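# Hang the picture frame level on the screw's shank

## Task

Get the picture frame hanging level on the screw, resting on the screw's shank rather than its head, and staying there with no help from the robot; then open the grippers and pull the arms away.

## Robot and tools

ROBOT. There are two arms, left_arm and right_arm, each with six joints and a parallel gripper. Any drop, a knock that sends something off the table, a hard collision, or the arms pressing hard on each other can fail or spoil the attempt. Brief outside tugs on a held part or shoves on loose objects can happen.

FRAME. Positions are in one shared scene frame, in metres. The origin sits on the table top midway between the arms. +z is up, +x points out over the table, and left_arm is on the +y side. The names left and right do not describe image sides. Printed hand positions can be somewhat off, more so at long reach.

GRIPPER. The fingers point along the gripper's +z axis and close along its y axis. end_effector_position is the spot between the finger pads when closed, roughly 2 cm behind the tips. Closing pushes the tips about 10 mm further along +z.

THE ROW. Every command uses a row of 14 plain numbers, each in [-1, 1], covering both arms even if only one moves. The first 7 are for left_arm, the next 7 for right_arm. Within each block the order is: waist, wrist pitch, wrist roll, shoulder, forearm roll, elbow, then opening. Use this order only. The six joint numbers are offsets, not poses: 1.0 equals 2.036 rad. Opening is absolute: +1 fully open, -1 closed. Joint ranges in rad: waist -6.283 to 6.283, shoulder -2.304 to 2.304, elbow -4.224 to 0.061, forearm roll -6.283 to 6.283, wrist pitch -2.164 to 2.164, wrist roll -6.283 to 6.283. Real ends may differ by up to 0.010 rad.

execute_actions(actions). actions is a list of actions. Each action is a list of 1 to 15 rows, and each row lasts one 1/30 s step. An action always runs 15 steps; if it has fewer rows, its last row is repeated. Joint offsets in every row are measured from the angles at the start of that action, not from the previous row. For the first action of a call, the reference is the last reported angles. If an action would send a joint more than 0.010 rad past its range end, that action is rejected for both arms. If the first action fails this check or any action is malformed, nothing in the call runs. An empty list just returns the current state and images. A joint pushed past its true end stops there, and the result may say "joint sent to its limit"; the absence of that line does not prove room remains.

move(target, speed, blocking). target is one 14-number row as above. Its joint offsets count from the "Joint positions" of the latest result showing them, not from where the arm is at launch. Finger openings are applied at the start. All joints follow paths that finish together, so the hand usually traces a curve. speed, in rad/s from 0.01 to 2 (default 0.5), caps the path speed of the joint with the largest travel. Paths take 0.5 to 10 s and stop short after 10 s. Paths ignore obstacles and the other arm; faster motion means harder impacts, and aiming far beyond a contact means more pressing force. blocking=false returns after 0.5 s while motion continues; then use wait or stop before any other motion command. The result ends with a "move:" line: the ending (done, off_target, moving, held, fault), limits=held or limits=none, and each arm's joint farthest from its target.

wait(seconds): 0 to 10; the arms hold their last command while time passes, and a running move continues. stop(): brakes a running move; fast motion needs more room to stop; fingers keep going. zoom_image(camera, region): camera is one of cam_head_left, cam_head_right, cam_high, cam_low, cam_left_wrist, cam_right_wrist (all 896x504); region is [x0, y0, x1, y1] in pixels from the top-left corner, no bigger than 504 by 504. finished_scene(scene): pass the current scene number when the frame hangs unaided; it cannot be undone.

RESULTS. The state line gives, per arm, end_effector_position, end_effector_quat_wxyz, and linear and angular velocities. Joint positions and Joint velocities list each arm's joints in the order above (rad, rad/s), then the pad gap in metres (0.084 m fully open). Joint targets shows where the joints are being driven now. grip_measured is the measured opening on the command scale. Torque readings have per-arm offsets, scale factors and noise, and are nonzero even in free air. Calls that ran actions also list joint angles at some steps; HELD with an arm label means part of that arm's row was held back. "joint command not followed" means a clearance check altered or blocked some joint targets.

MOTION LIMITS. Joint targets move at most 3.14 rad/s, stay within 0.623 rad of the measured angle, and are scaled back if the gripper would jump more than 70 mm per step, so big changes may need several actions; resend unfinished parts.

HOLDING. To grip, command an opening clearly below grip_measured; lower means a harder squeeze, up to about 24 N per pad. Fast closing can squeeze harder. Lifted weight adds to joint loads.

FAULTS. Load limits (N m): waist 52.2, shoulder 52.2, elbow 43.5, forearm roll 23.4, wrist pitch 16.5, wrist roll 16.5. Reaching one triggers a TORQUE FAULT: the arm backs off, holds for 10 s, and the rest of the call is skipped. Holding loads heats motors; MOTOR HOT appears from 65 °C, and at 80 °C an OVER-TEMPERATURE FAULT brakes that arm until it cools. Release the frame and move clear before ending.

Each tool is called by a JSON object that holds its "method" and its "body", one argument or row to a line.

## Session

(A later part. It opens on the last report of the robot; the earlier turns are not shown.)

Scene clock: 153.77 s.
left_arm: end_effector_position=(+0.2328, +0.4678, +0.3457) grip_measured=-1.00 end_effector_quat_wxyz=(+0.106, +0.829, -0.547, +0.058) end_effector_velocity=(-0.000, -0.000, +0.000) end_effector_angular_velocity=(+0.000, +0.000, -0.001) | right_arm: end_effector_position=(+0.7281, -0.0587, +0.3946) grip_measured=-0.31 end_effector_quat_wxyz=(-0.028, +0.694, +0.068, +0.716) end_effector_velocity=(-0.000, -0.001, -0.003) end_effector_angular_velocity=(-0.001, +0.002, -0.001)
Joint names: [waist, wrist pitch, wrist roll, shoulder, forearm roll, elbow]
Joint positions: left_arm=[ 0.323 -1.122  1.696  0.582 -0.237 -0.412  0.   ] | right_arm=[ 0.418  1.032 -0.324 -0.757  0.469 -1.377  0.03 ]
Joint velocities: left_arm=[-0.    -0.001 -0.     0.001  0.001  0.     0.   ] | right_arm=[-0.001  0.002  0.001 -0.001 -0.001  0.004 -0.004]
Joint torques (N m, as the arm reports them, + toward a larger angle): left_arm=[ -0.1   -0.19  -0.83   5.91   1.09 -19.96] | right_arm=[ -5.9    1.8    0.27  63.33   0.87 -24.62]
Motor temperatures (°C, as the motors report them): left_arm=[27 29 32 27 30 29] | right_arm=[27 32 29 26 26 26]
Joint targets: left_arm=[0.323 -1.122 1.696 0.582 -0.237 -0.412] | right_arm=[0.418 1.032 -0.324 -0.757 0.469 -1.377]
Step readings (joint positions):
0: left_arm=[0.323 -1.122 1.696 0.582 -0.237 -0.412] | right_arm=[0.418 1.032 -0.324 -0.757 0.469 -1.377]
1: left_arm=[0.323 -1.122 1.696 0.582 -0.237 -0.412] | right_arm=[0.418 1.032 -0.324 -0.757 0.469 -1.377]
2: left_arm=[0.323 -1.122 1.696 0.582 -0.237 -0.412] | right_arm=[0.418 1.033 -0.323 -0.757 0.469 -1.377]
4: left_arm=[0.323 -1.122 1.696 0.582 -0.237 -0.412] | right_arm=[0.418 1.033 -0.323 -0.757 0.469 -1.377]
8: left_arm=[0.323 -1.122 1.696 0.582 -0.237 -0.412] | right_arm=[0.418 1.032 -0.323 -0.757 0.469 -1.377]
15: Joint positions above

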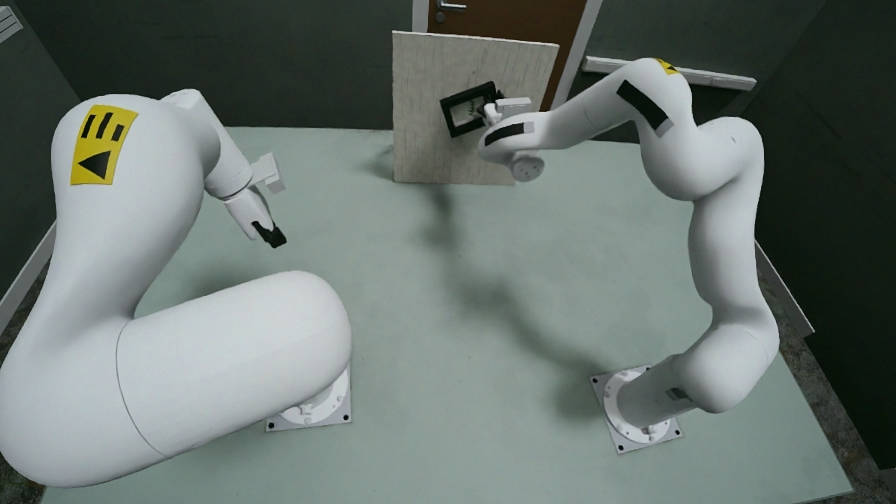

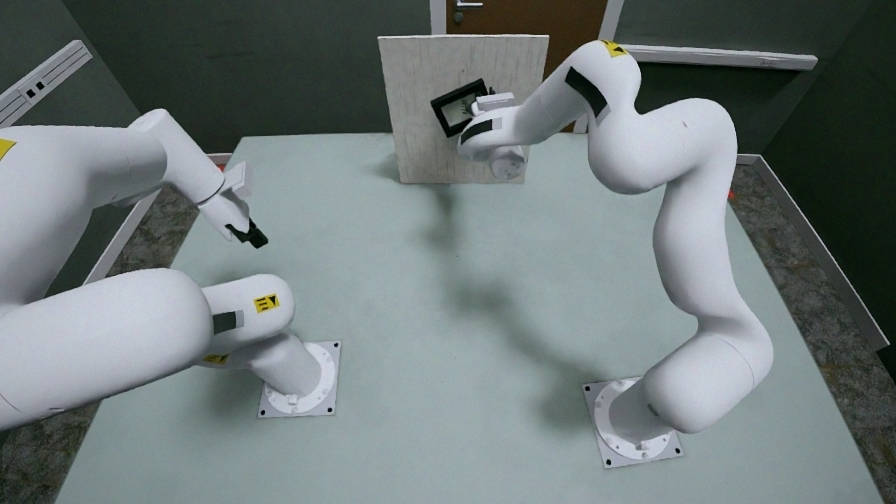

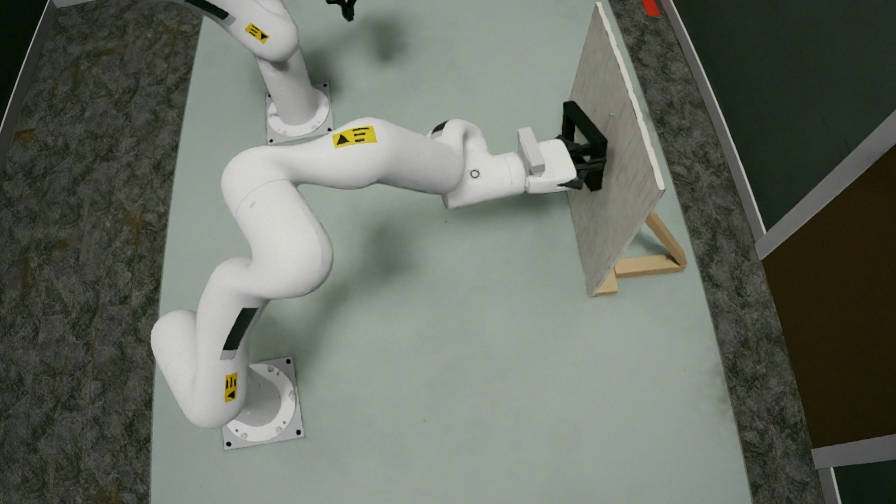

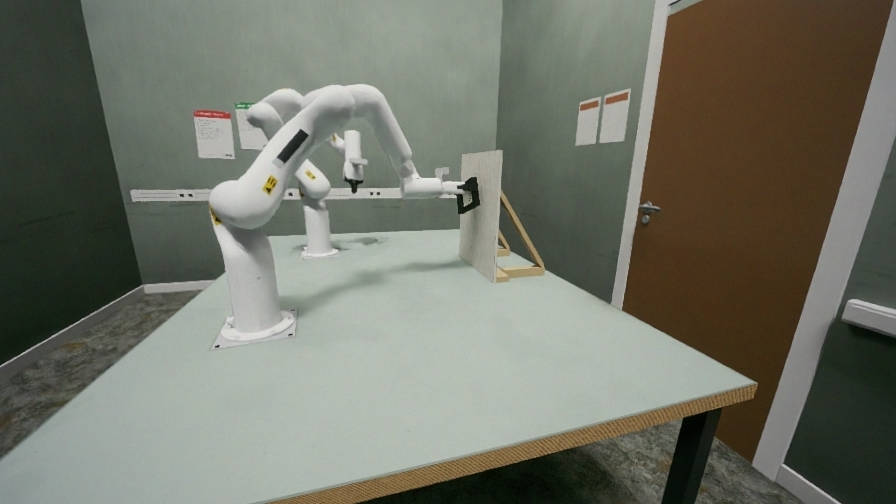

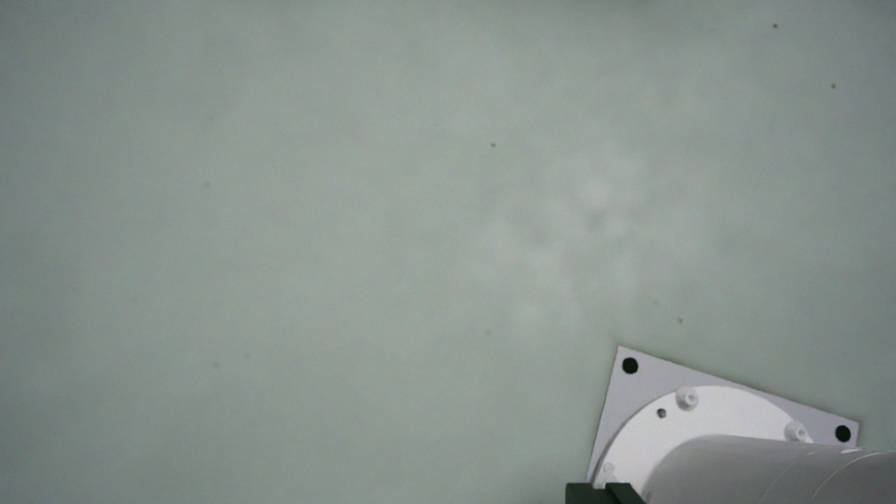

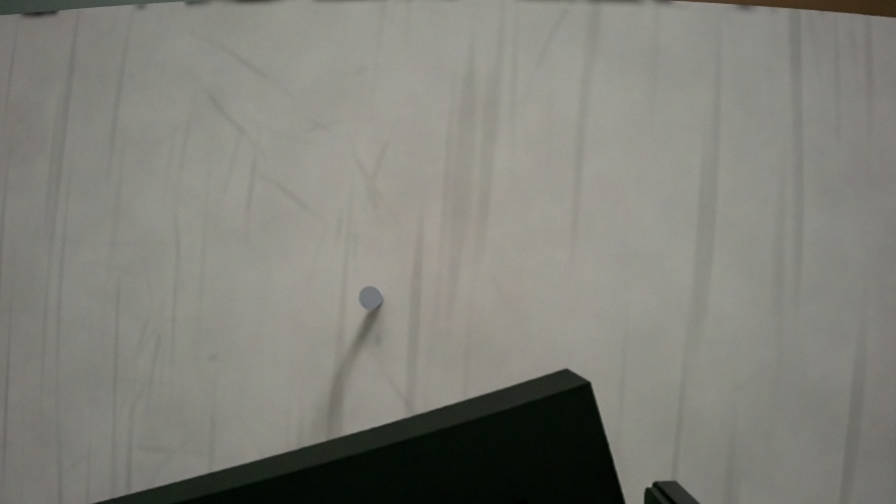

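{"method": "execute_actions", "body": {
  "actions": [
    [[0,0,0,0,0,0,-1, 0,0,0,0,0,0,-1]]
  ]
}}

Scene clock: 154.47 s.
left_arm: end_effector_position=(+0.2328, +0.4678, +0.3457) grip_measured=-1.00 end_effector_quat_wxyz=(+0.106, +0.829, -0.547, +0.058) end_effector_velocity=(-0.000, -0.000, -0.000) end_effector_angular_velocity=(-0.001, +0.001, -0.002) | right_arm: end_effector_position=(+0.7281, -0.0587, +0.3946) grip_measured=-0.55 end_effector_quat_wxyz=(-0.028, +0.694, +0.068, +0.716) end_effector_velocity=(-0.000, +0.000, +0.001) end_effector_angular_velocity=(+0.003, -0.000, -0.001)
Joint names: [waist, wrist pitch, wrist roll, shoulder, forearm roll, elbow]
Joint positions: left_arm=[ 0.323 -1.122  1.696  0.582 -0.237 -0.412  0.   ] | right_arm=[ 0.418  1.032 -0.324 -0.757  0.469 -1.377  0.02 ]
Joint velocities: left_arm=[-0.    -0.001  0.001 -0.     0.     0.     0.   ] | right_arm=[ 0.001  0.001  0.002  0.001  0.002  0.    -0.   ]
Joint torques (N m, as the arm reports them, + toward a larger angle): left_arm=[ -0.07  -0.12  -0.72   5.45   0.96 -19.78] | right_arm=[ -7.06   1.7    0.26  64.36   1.07 -24.16]
Motor temperatures (°C, as the motors report them): left_arm=[27 29 32 27 30 29] | right_arm=[27 32 29 26 26 26]
Joint targets: left_arm=[0.323 -1.122 1.696 0.582 -0.237 -0.412] | right_arm=[0.418 1.032 -0.324 -0.757 0.469 -1.377]
Step readings (joint positions):
0: left_arm=[0.323 -1.122 1.696 0.582 -0.237 -0.412] | right_arm=[0.418 1.032 -0.323 -0.757 0.469 -1.377]
1: left_arm=[0.323 -1.122 1.696 0.582 -0.237 -0.412] | right_arm=[0.418 1.032 -0.324 -0.757 0.469 -1.377]
2: left_arm=[0.323 -1.122 1.696 0.582 -0.237 -0.412] | right_arm=[0.417 1.032 -0.324 -0.757 0.469 -1.377]
4: left_arm=[0.323 -1.122 1.696 0.582 -0.237 -0.412] | right_arm=[0.418 1.032 -0.323 -0.757 0.469 -1.377]
8: left_arm=[0.323 -1.122 1.696 0.582 -0.237 -0.412] | right_arm=[0.418 1.032 -0.324 -0.757 0.469 -1.377]
15: Joint positions above

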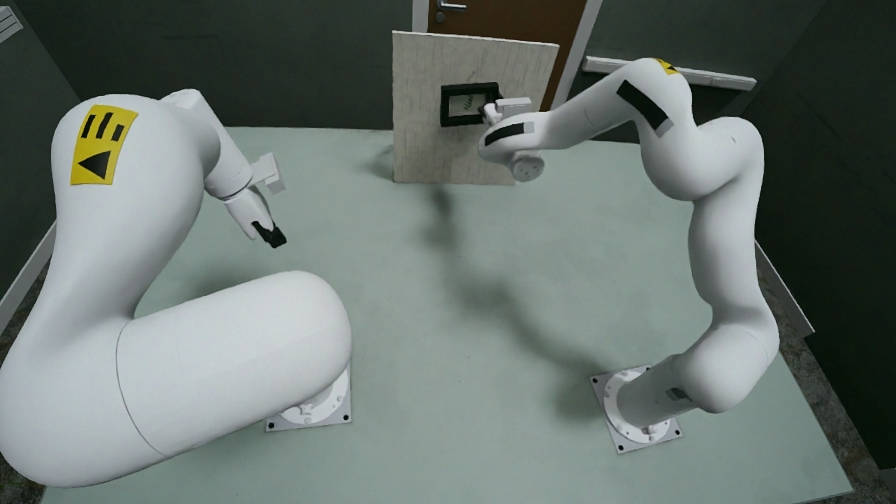

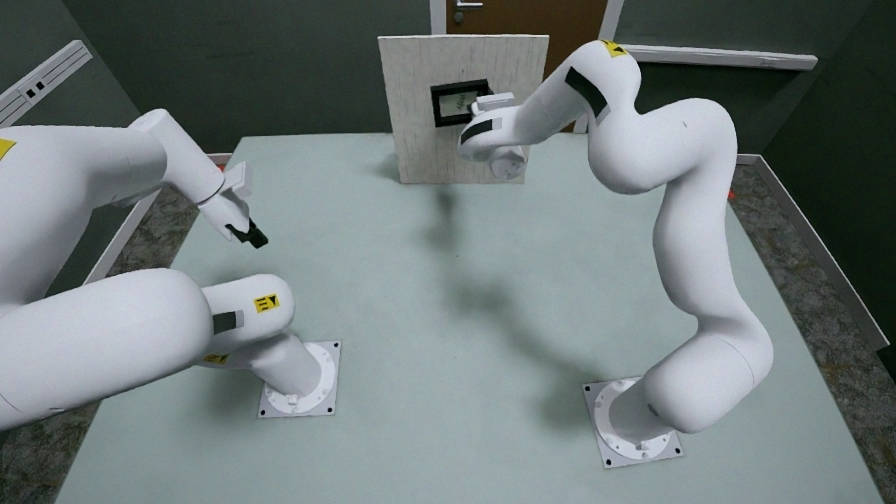

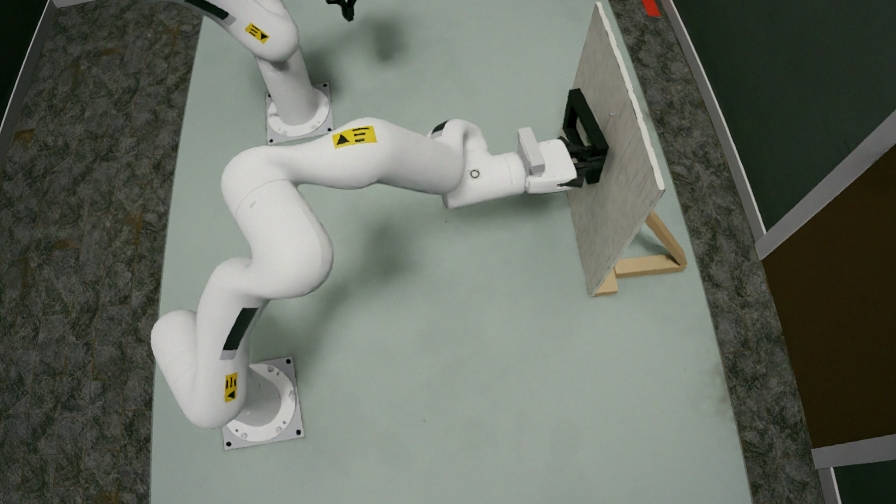

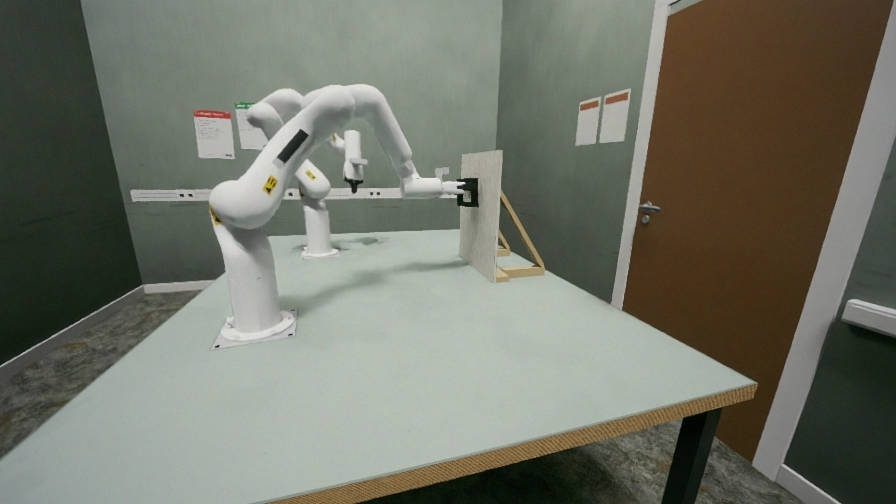

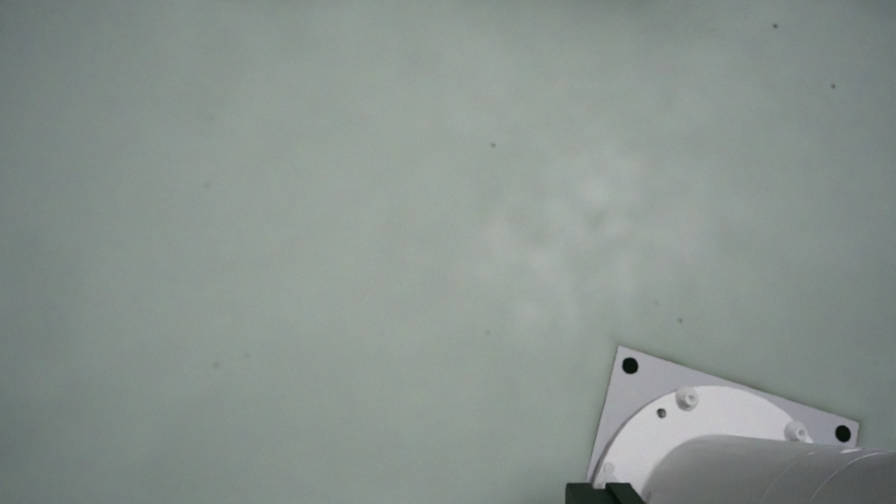

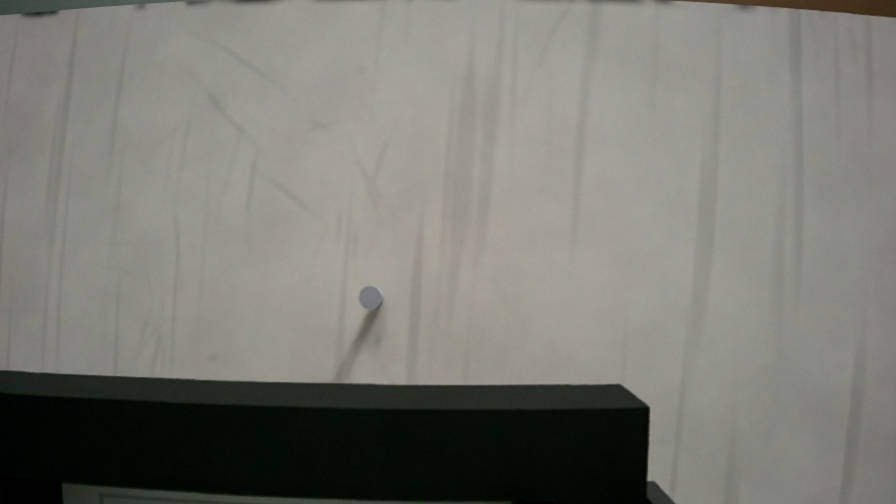

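{"method": "move", "body": {
  "target": [0,0,0,0,0,0,-1, 0,-0.075,0,0.075,0,0.03,-1],
  "speed": 0.05
}}

{"method": "move", "body": {
  "target": [0,0,0,0,0,0,-1, 0,0,0,-0.02,0,-0.03,-1],
  "speed": 0.03
}}

{"method": "move", "body": {
  "target": [0,0,0,0,0,0,-1, 0,0.03,0,-0.03,0,0,-1],
  "speed": 0.03
}}

Scene clock: 158.87 s.
left_arm: end_effector_position=(+0.2328, +0.4678, +0.3457) grip_measured=-1.00 end_effector_quat_wxyz=(+0.106, +0.829, -0.547, +0.058) end_effector_velocity=(-0.000, +0.000, -0.000) end_effector_angular_velocity=(+0.000, +0.000, -0.000) | right_arm: end_effector_position=(+0.7058, -0.0606, +0.4517) grip_measured=-0.55 end_effector_quat_wxyz=(-0.054, +0.715, +0.073, +0.693) end_effector_velocity=(-0.000, +0.001, -0.002) end_effector_angular_velocity=(-0.004, +0.002, +0.001)
Joint names: [waist, wrist pitch, wrist roll, shoulder, forearm roll, elbow]
Joint positions: left_arm=[ 0.323 -1.122  1.696  0.582 -0.237 -0.412  0.   ] | right_arm=[ 0.418  0.88  -0.324 -0.604  0.469 -1.316  0.02 ]
Joint velocities: left_arm=[ 0. -0.  0.  0.  0.  0.  0.] | right_arm=[ 0.001 -0.    -0.002 -0.001 -0.001  0.001  0.   ]
Joint torques (N m, as the arm reports them, + toward a larger angle): left_arm=[ -0.35  -0.17  -0.83   5.98   1.03 -19.51] | right_arm=[ -6.44   1.7    0.29  60.31   0.94 -25.71]
Motor temperatures (°C, as the motors report them): left_arm=[27 29 32 27 30 29] | right_arm=[27 32 29 26 26 26]
Joint targets: left_arm=[0.323 -1.122 1.696 0.582 -0.237 -0.412] | right_arm=[0.418 0.880 -0.324 -0.604 0.469 -1.316]
move: done; limits=none; left_arm: farthest joint: the waist, 0.000 radians from its target (0.000 radians at the start); right_arm: farthest joint: the waist, 0.000 radians from its target (0.000 radians at the start)

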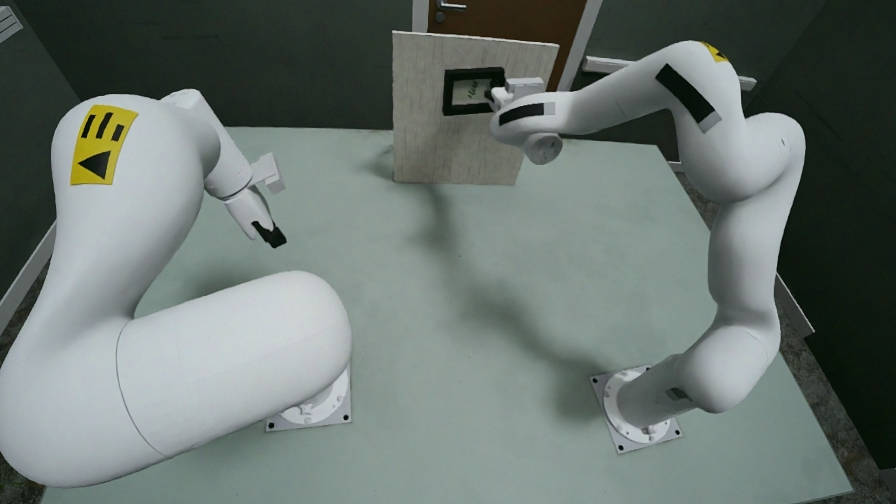

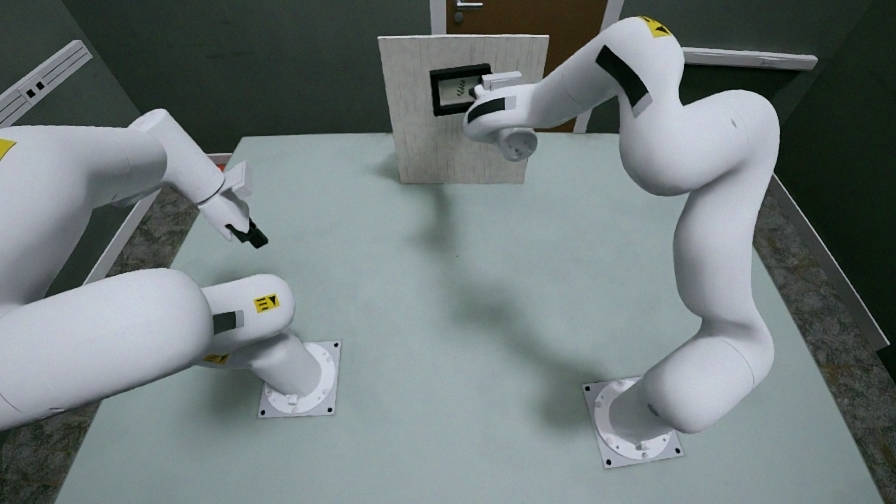

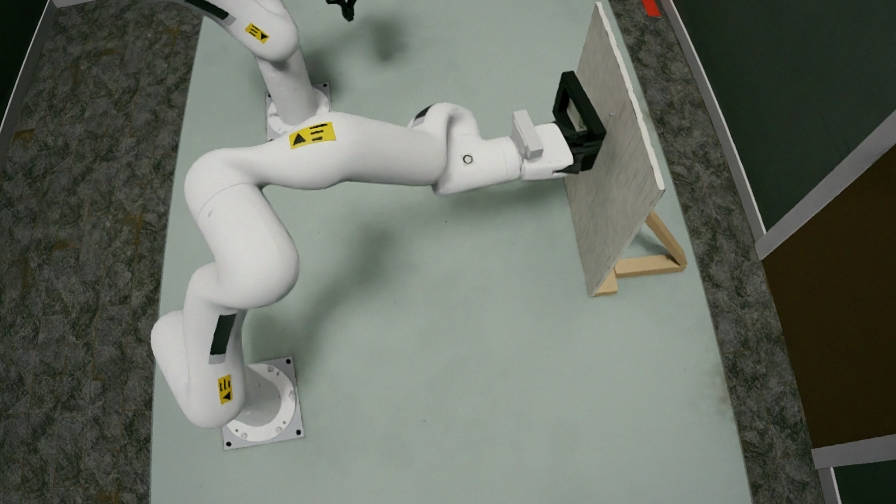

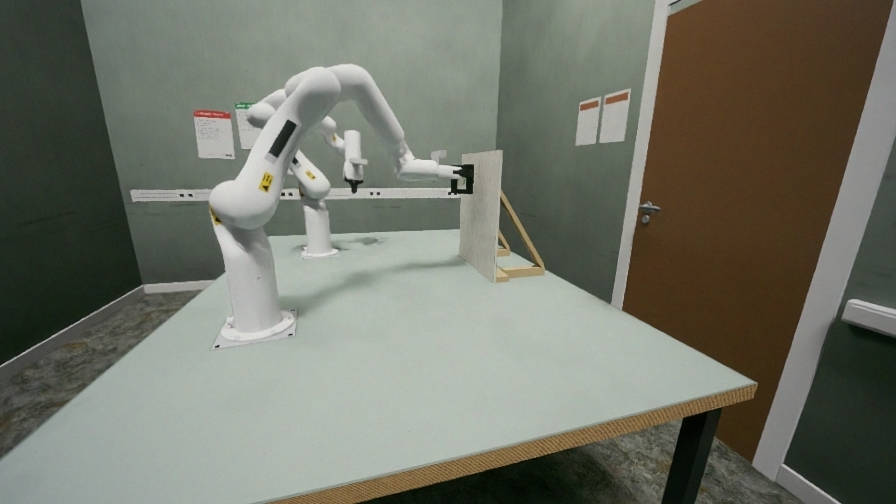

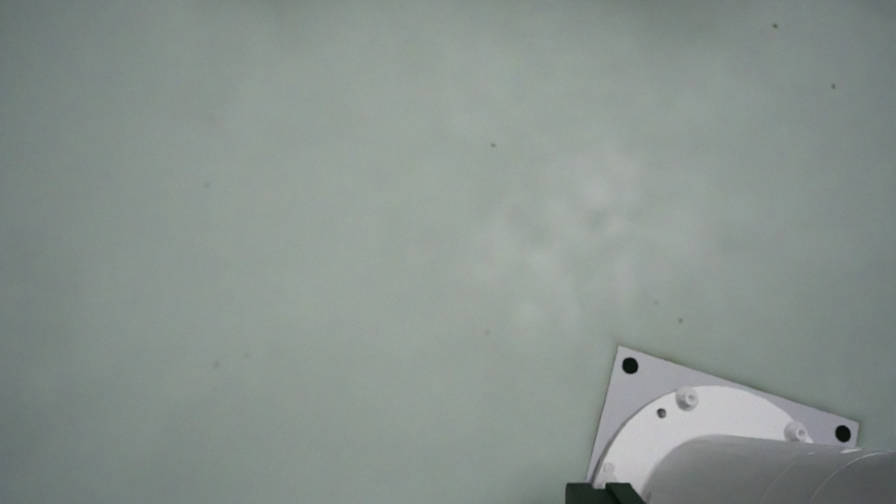

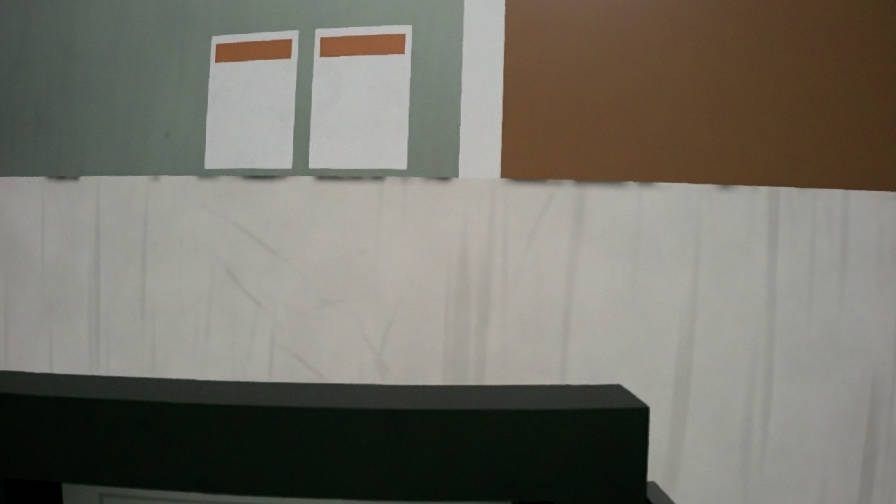

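Scene clock: 161.17 s.
left_arm: end_effector_position=(+0.2328, +0.4678, +0.3457) grip_measured=-1.00 end_effector_quat_wxyz=(+0.106, +0.829, -0.547, +0.058) end_effector_velocity=(+0.000, -0.001, -0.000) end_effector_angular_velocity=(-0.002, -0.001, -0.000) | right_arm: end_effector_position=(+0.7208, -0.0517, +0.4551) grip_measured=-0.55 end_effector_quat_wxyz=(-0.057, +0.709, +0.070, +0.699) end_effector_velocity=(-0.000, +0.001, +0.003) end_effector_angular_velocity=(-0.002, -0.005, +0.002)
Joint names: [waist, wrist pitch, wrist roll, shoulder, forearm roll, elbow]
Joint positions: left_arm=[ 0.323 -1.122  1.696  0.582 -0.237 -0.412  0.   ] | right_arm=[ 0.418  0.88  -0.324 -0.645  0.469 -1.377  0.02 ]
Joint velocities: left_arm=[-0.001  0.     0.001  0.    -0.002  0.     0.   ] | right_arm=[ 0.001  0.001 -0.002  0.001 -0.002 -0.002  0.   ]
Joint torques (N m, as the arm reports them, + toward a larger angle): left_arm=[ -0.14  -0.07  -0.83   5.95   1.05 -19.4 ] | right_arm=[ -6.25   1.69   0.23  60.89   1.35 -25.21]
Motor temperatures (°C, as the motors report them): left_arm=[27 29 32 27 30 29] | right_arm=[27 32 29 26 26 26]
Joint targets: left_arm=[0.323 -1.122 1.696 0.582 -0.237 -0.412] | right_arm=[0.418 0.880 -0.324 -0.645 0.469 -1.377]
move: done; limits=none; left_arm: farthest joint: the waist, 0.000 radians from its target (0.000 radians at the start); right_arm: farthest joint: the waist, 0.000 radians from its target (0.000 radians at the start)

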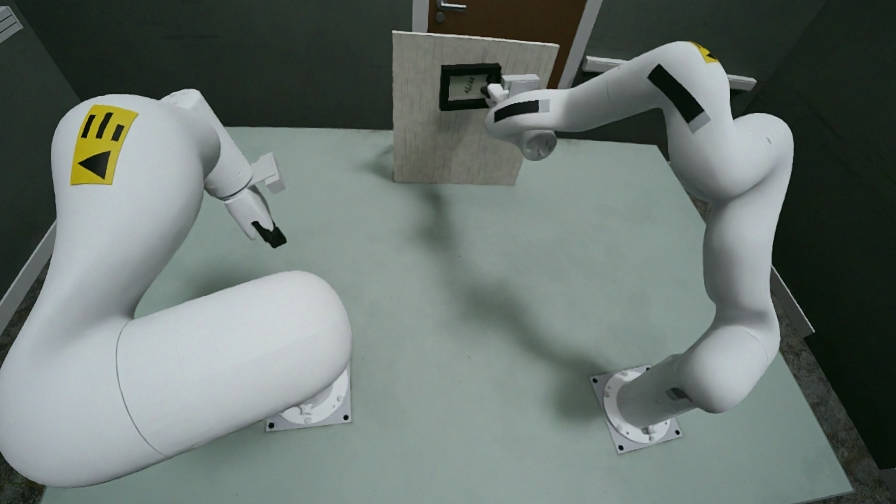

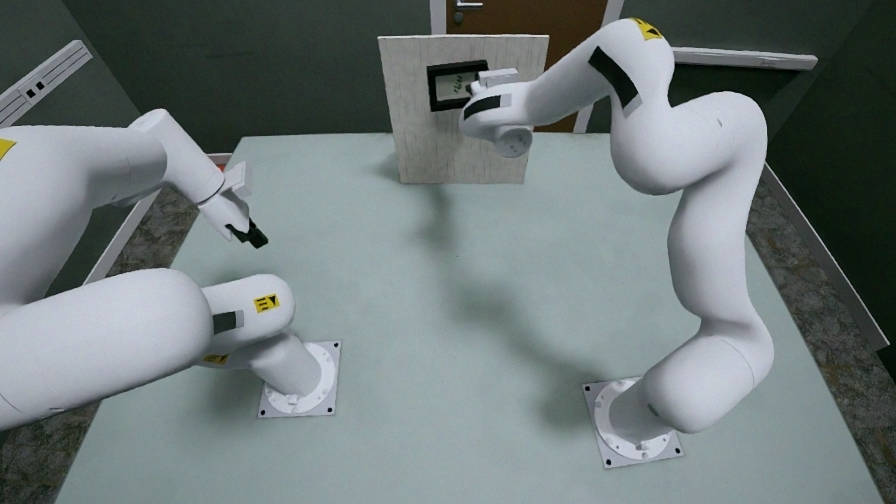

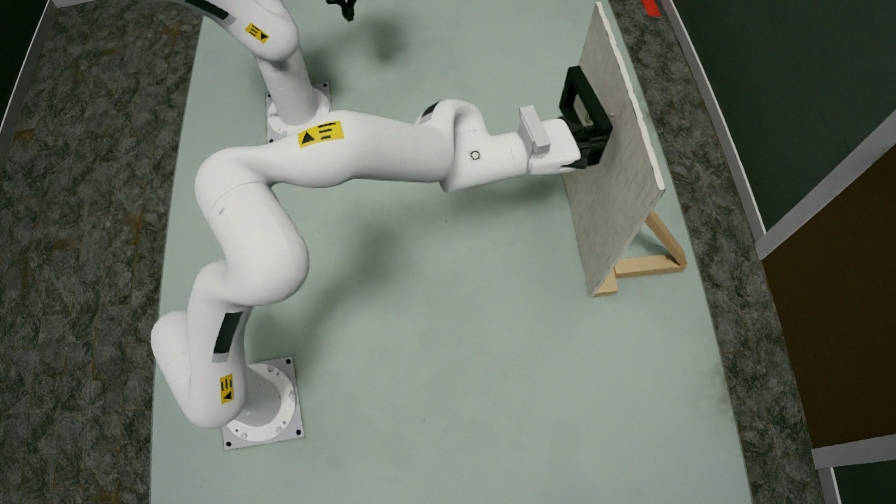

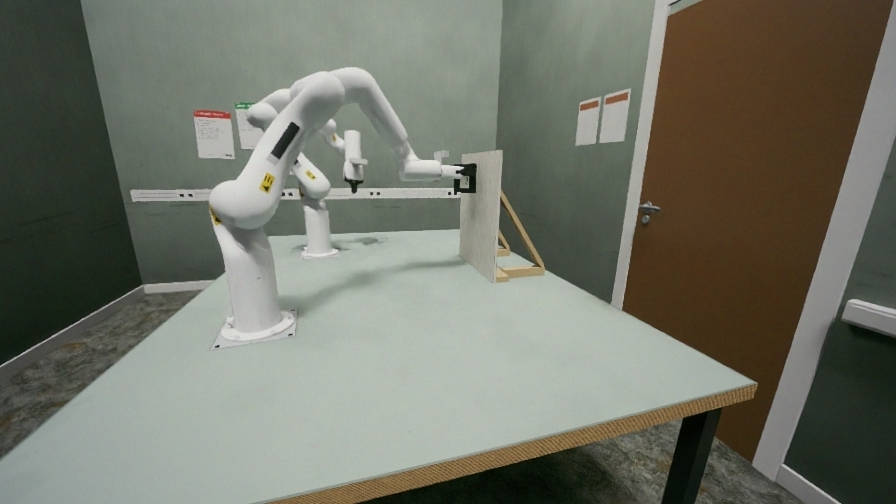

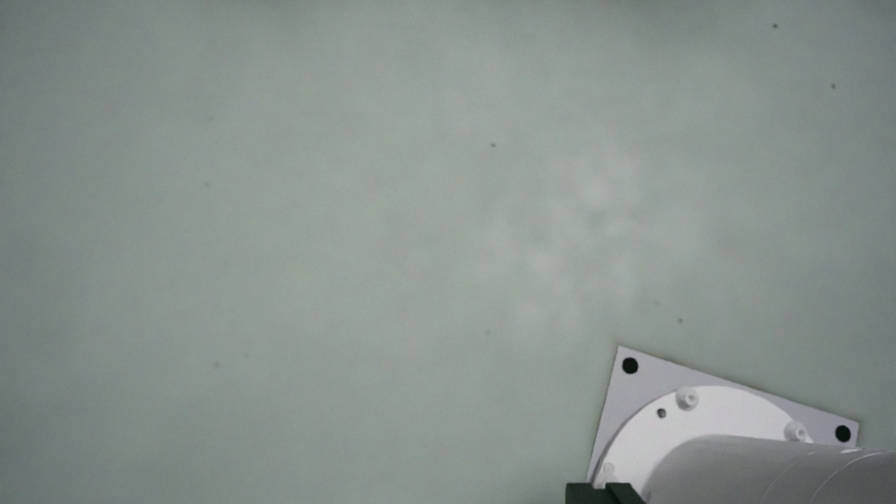

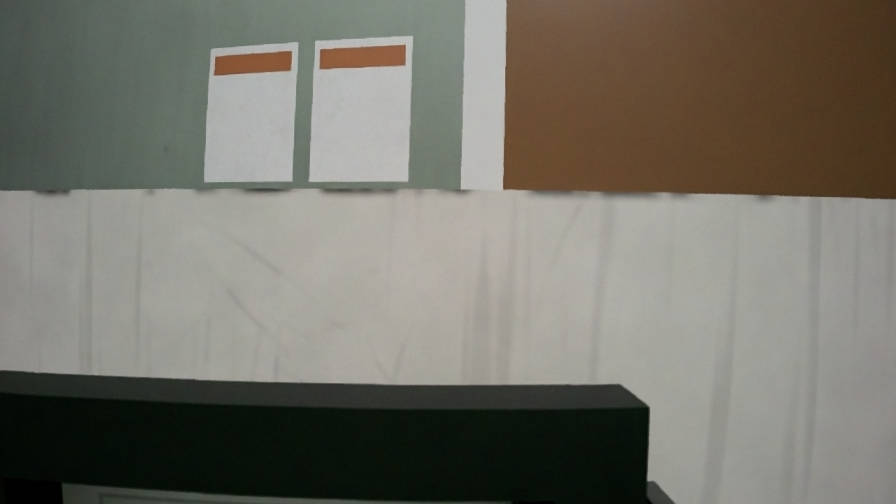

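Scene clock: 163.47 s.
left_arm: end_effector_position=(+0.2328, +0.4678, +0.3457) grip_measured=-1.00 end_effector_quat_wxyz=(+0.106, +0.829, -0.547, +0.058) end_effector_velocity=(-0.000, -0.000, -0.000) end_effector_angular_velocity=(-0.001, +0.000, +0.001) | right_arm: end_effector_position=(+0.7256, -0.0537, +0.4169) grip_measured=-0.55 end_effector_quat_wxyz=(-0.043, +0.708, +0.071, +0.701) end_effector_velocity=(+0.000, +0.000, +0.001) end_effector_angular_velocity=(+0.002, -0.002, +0.000)
Joint names: [waist, wrist pitch, wrist roll, shoulder, forearm roll, elbow]
Joint positions: left_arm=[ 0.323 -1.122  1.696  0.582 -0.237 -0.412  0.   ] | right_arm=[ 0.418  0.941 -0.324 -0.706  0.469 -1.377  0.02 ]
Joint velocities: left_arm=[ 0.    -0.    -0.    -0.    -0.001  0.     0.   ] | right_arm=[ 0.001  0.002  0.002 -0.    -0.    -0.001 -0.   ]
Joint torques (N m, as the arm reports them, + toward a larger angle): left_arm=[  0.57  -0.19  -0.88   5.86   1.07 -19.75] | right_arm=[ -5.86   1.73   0.27  62.63   0.84 -25.  ]
Motor temperatures (°C, as the motors report them): left_arm=[27 29 32 27 30 29] | right_arm=[27 32 29 26 26 26]
Joint targets: left_arm=[0.323 -1.122 1.696 0.582 -0.237 -0.412] | right_arm=[0.418 0.941 -0.324 -0.706 0.469 -1.377]
move: done; limits=none; left_arm: farthest joint: the waist, 0.000 radians from its target (0.000 radians at the start); right_arm: farthest joint: the waist, 0.000 radians from its target (0.000 radians at the start)

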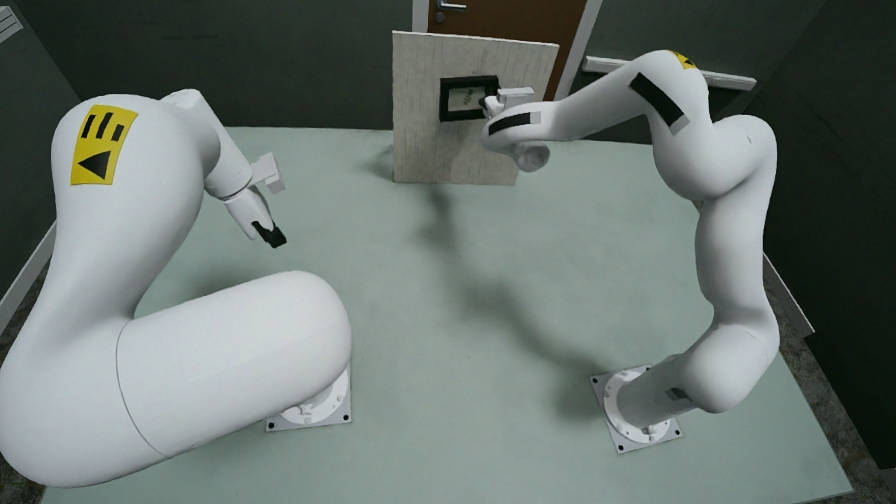

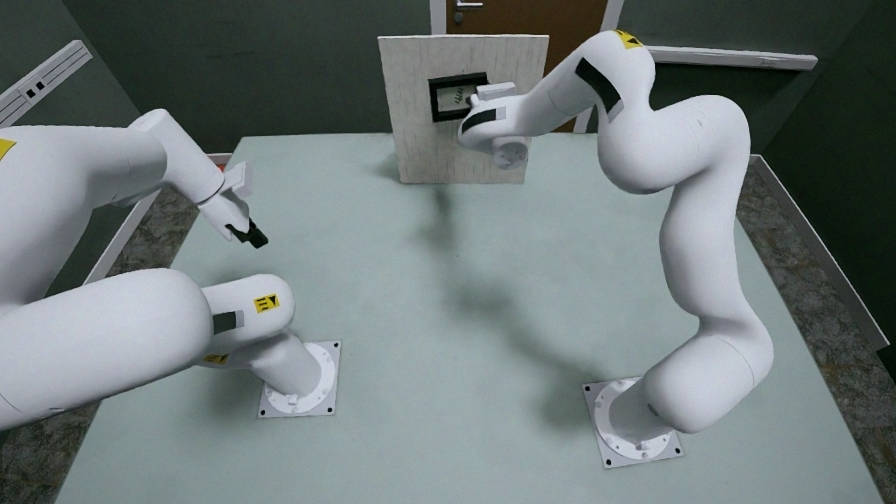

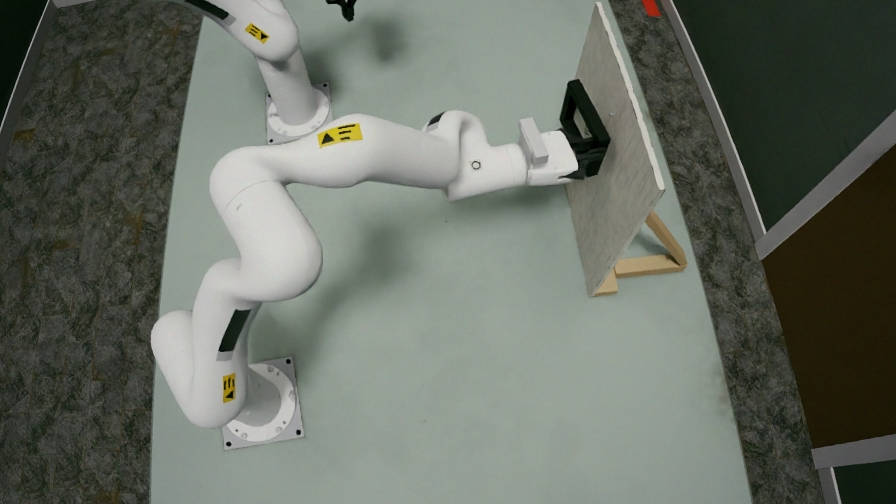

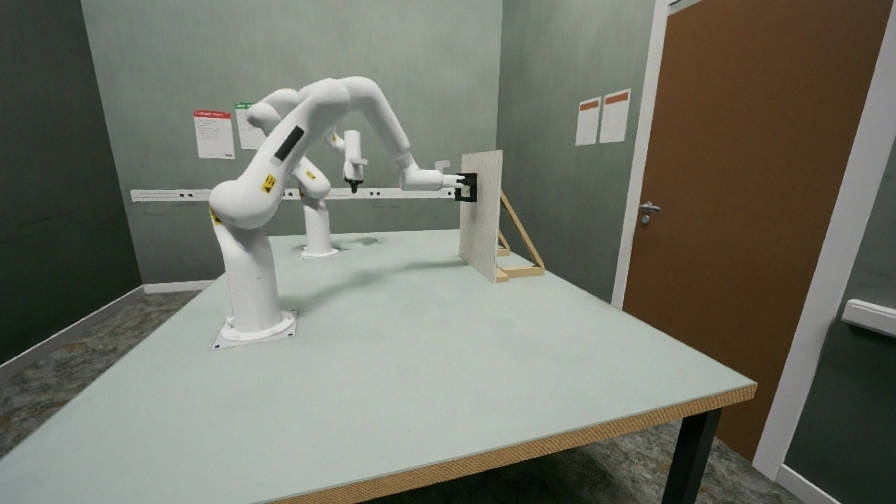

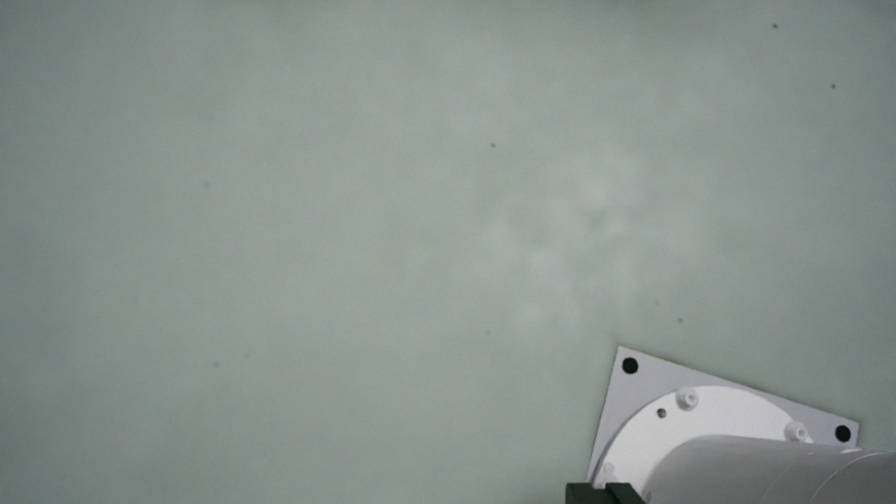

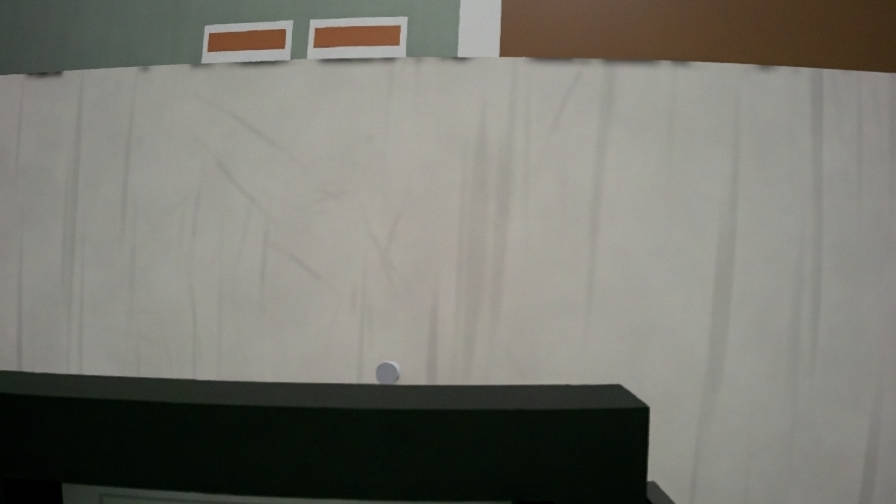

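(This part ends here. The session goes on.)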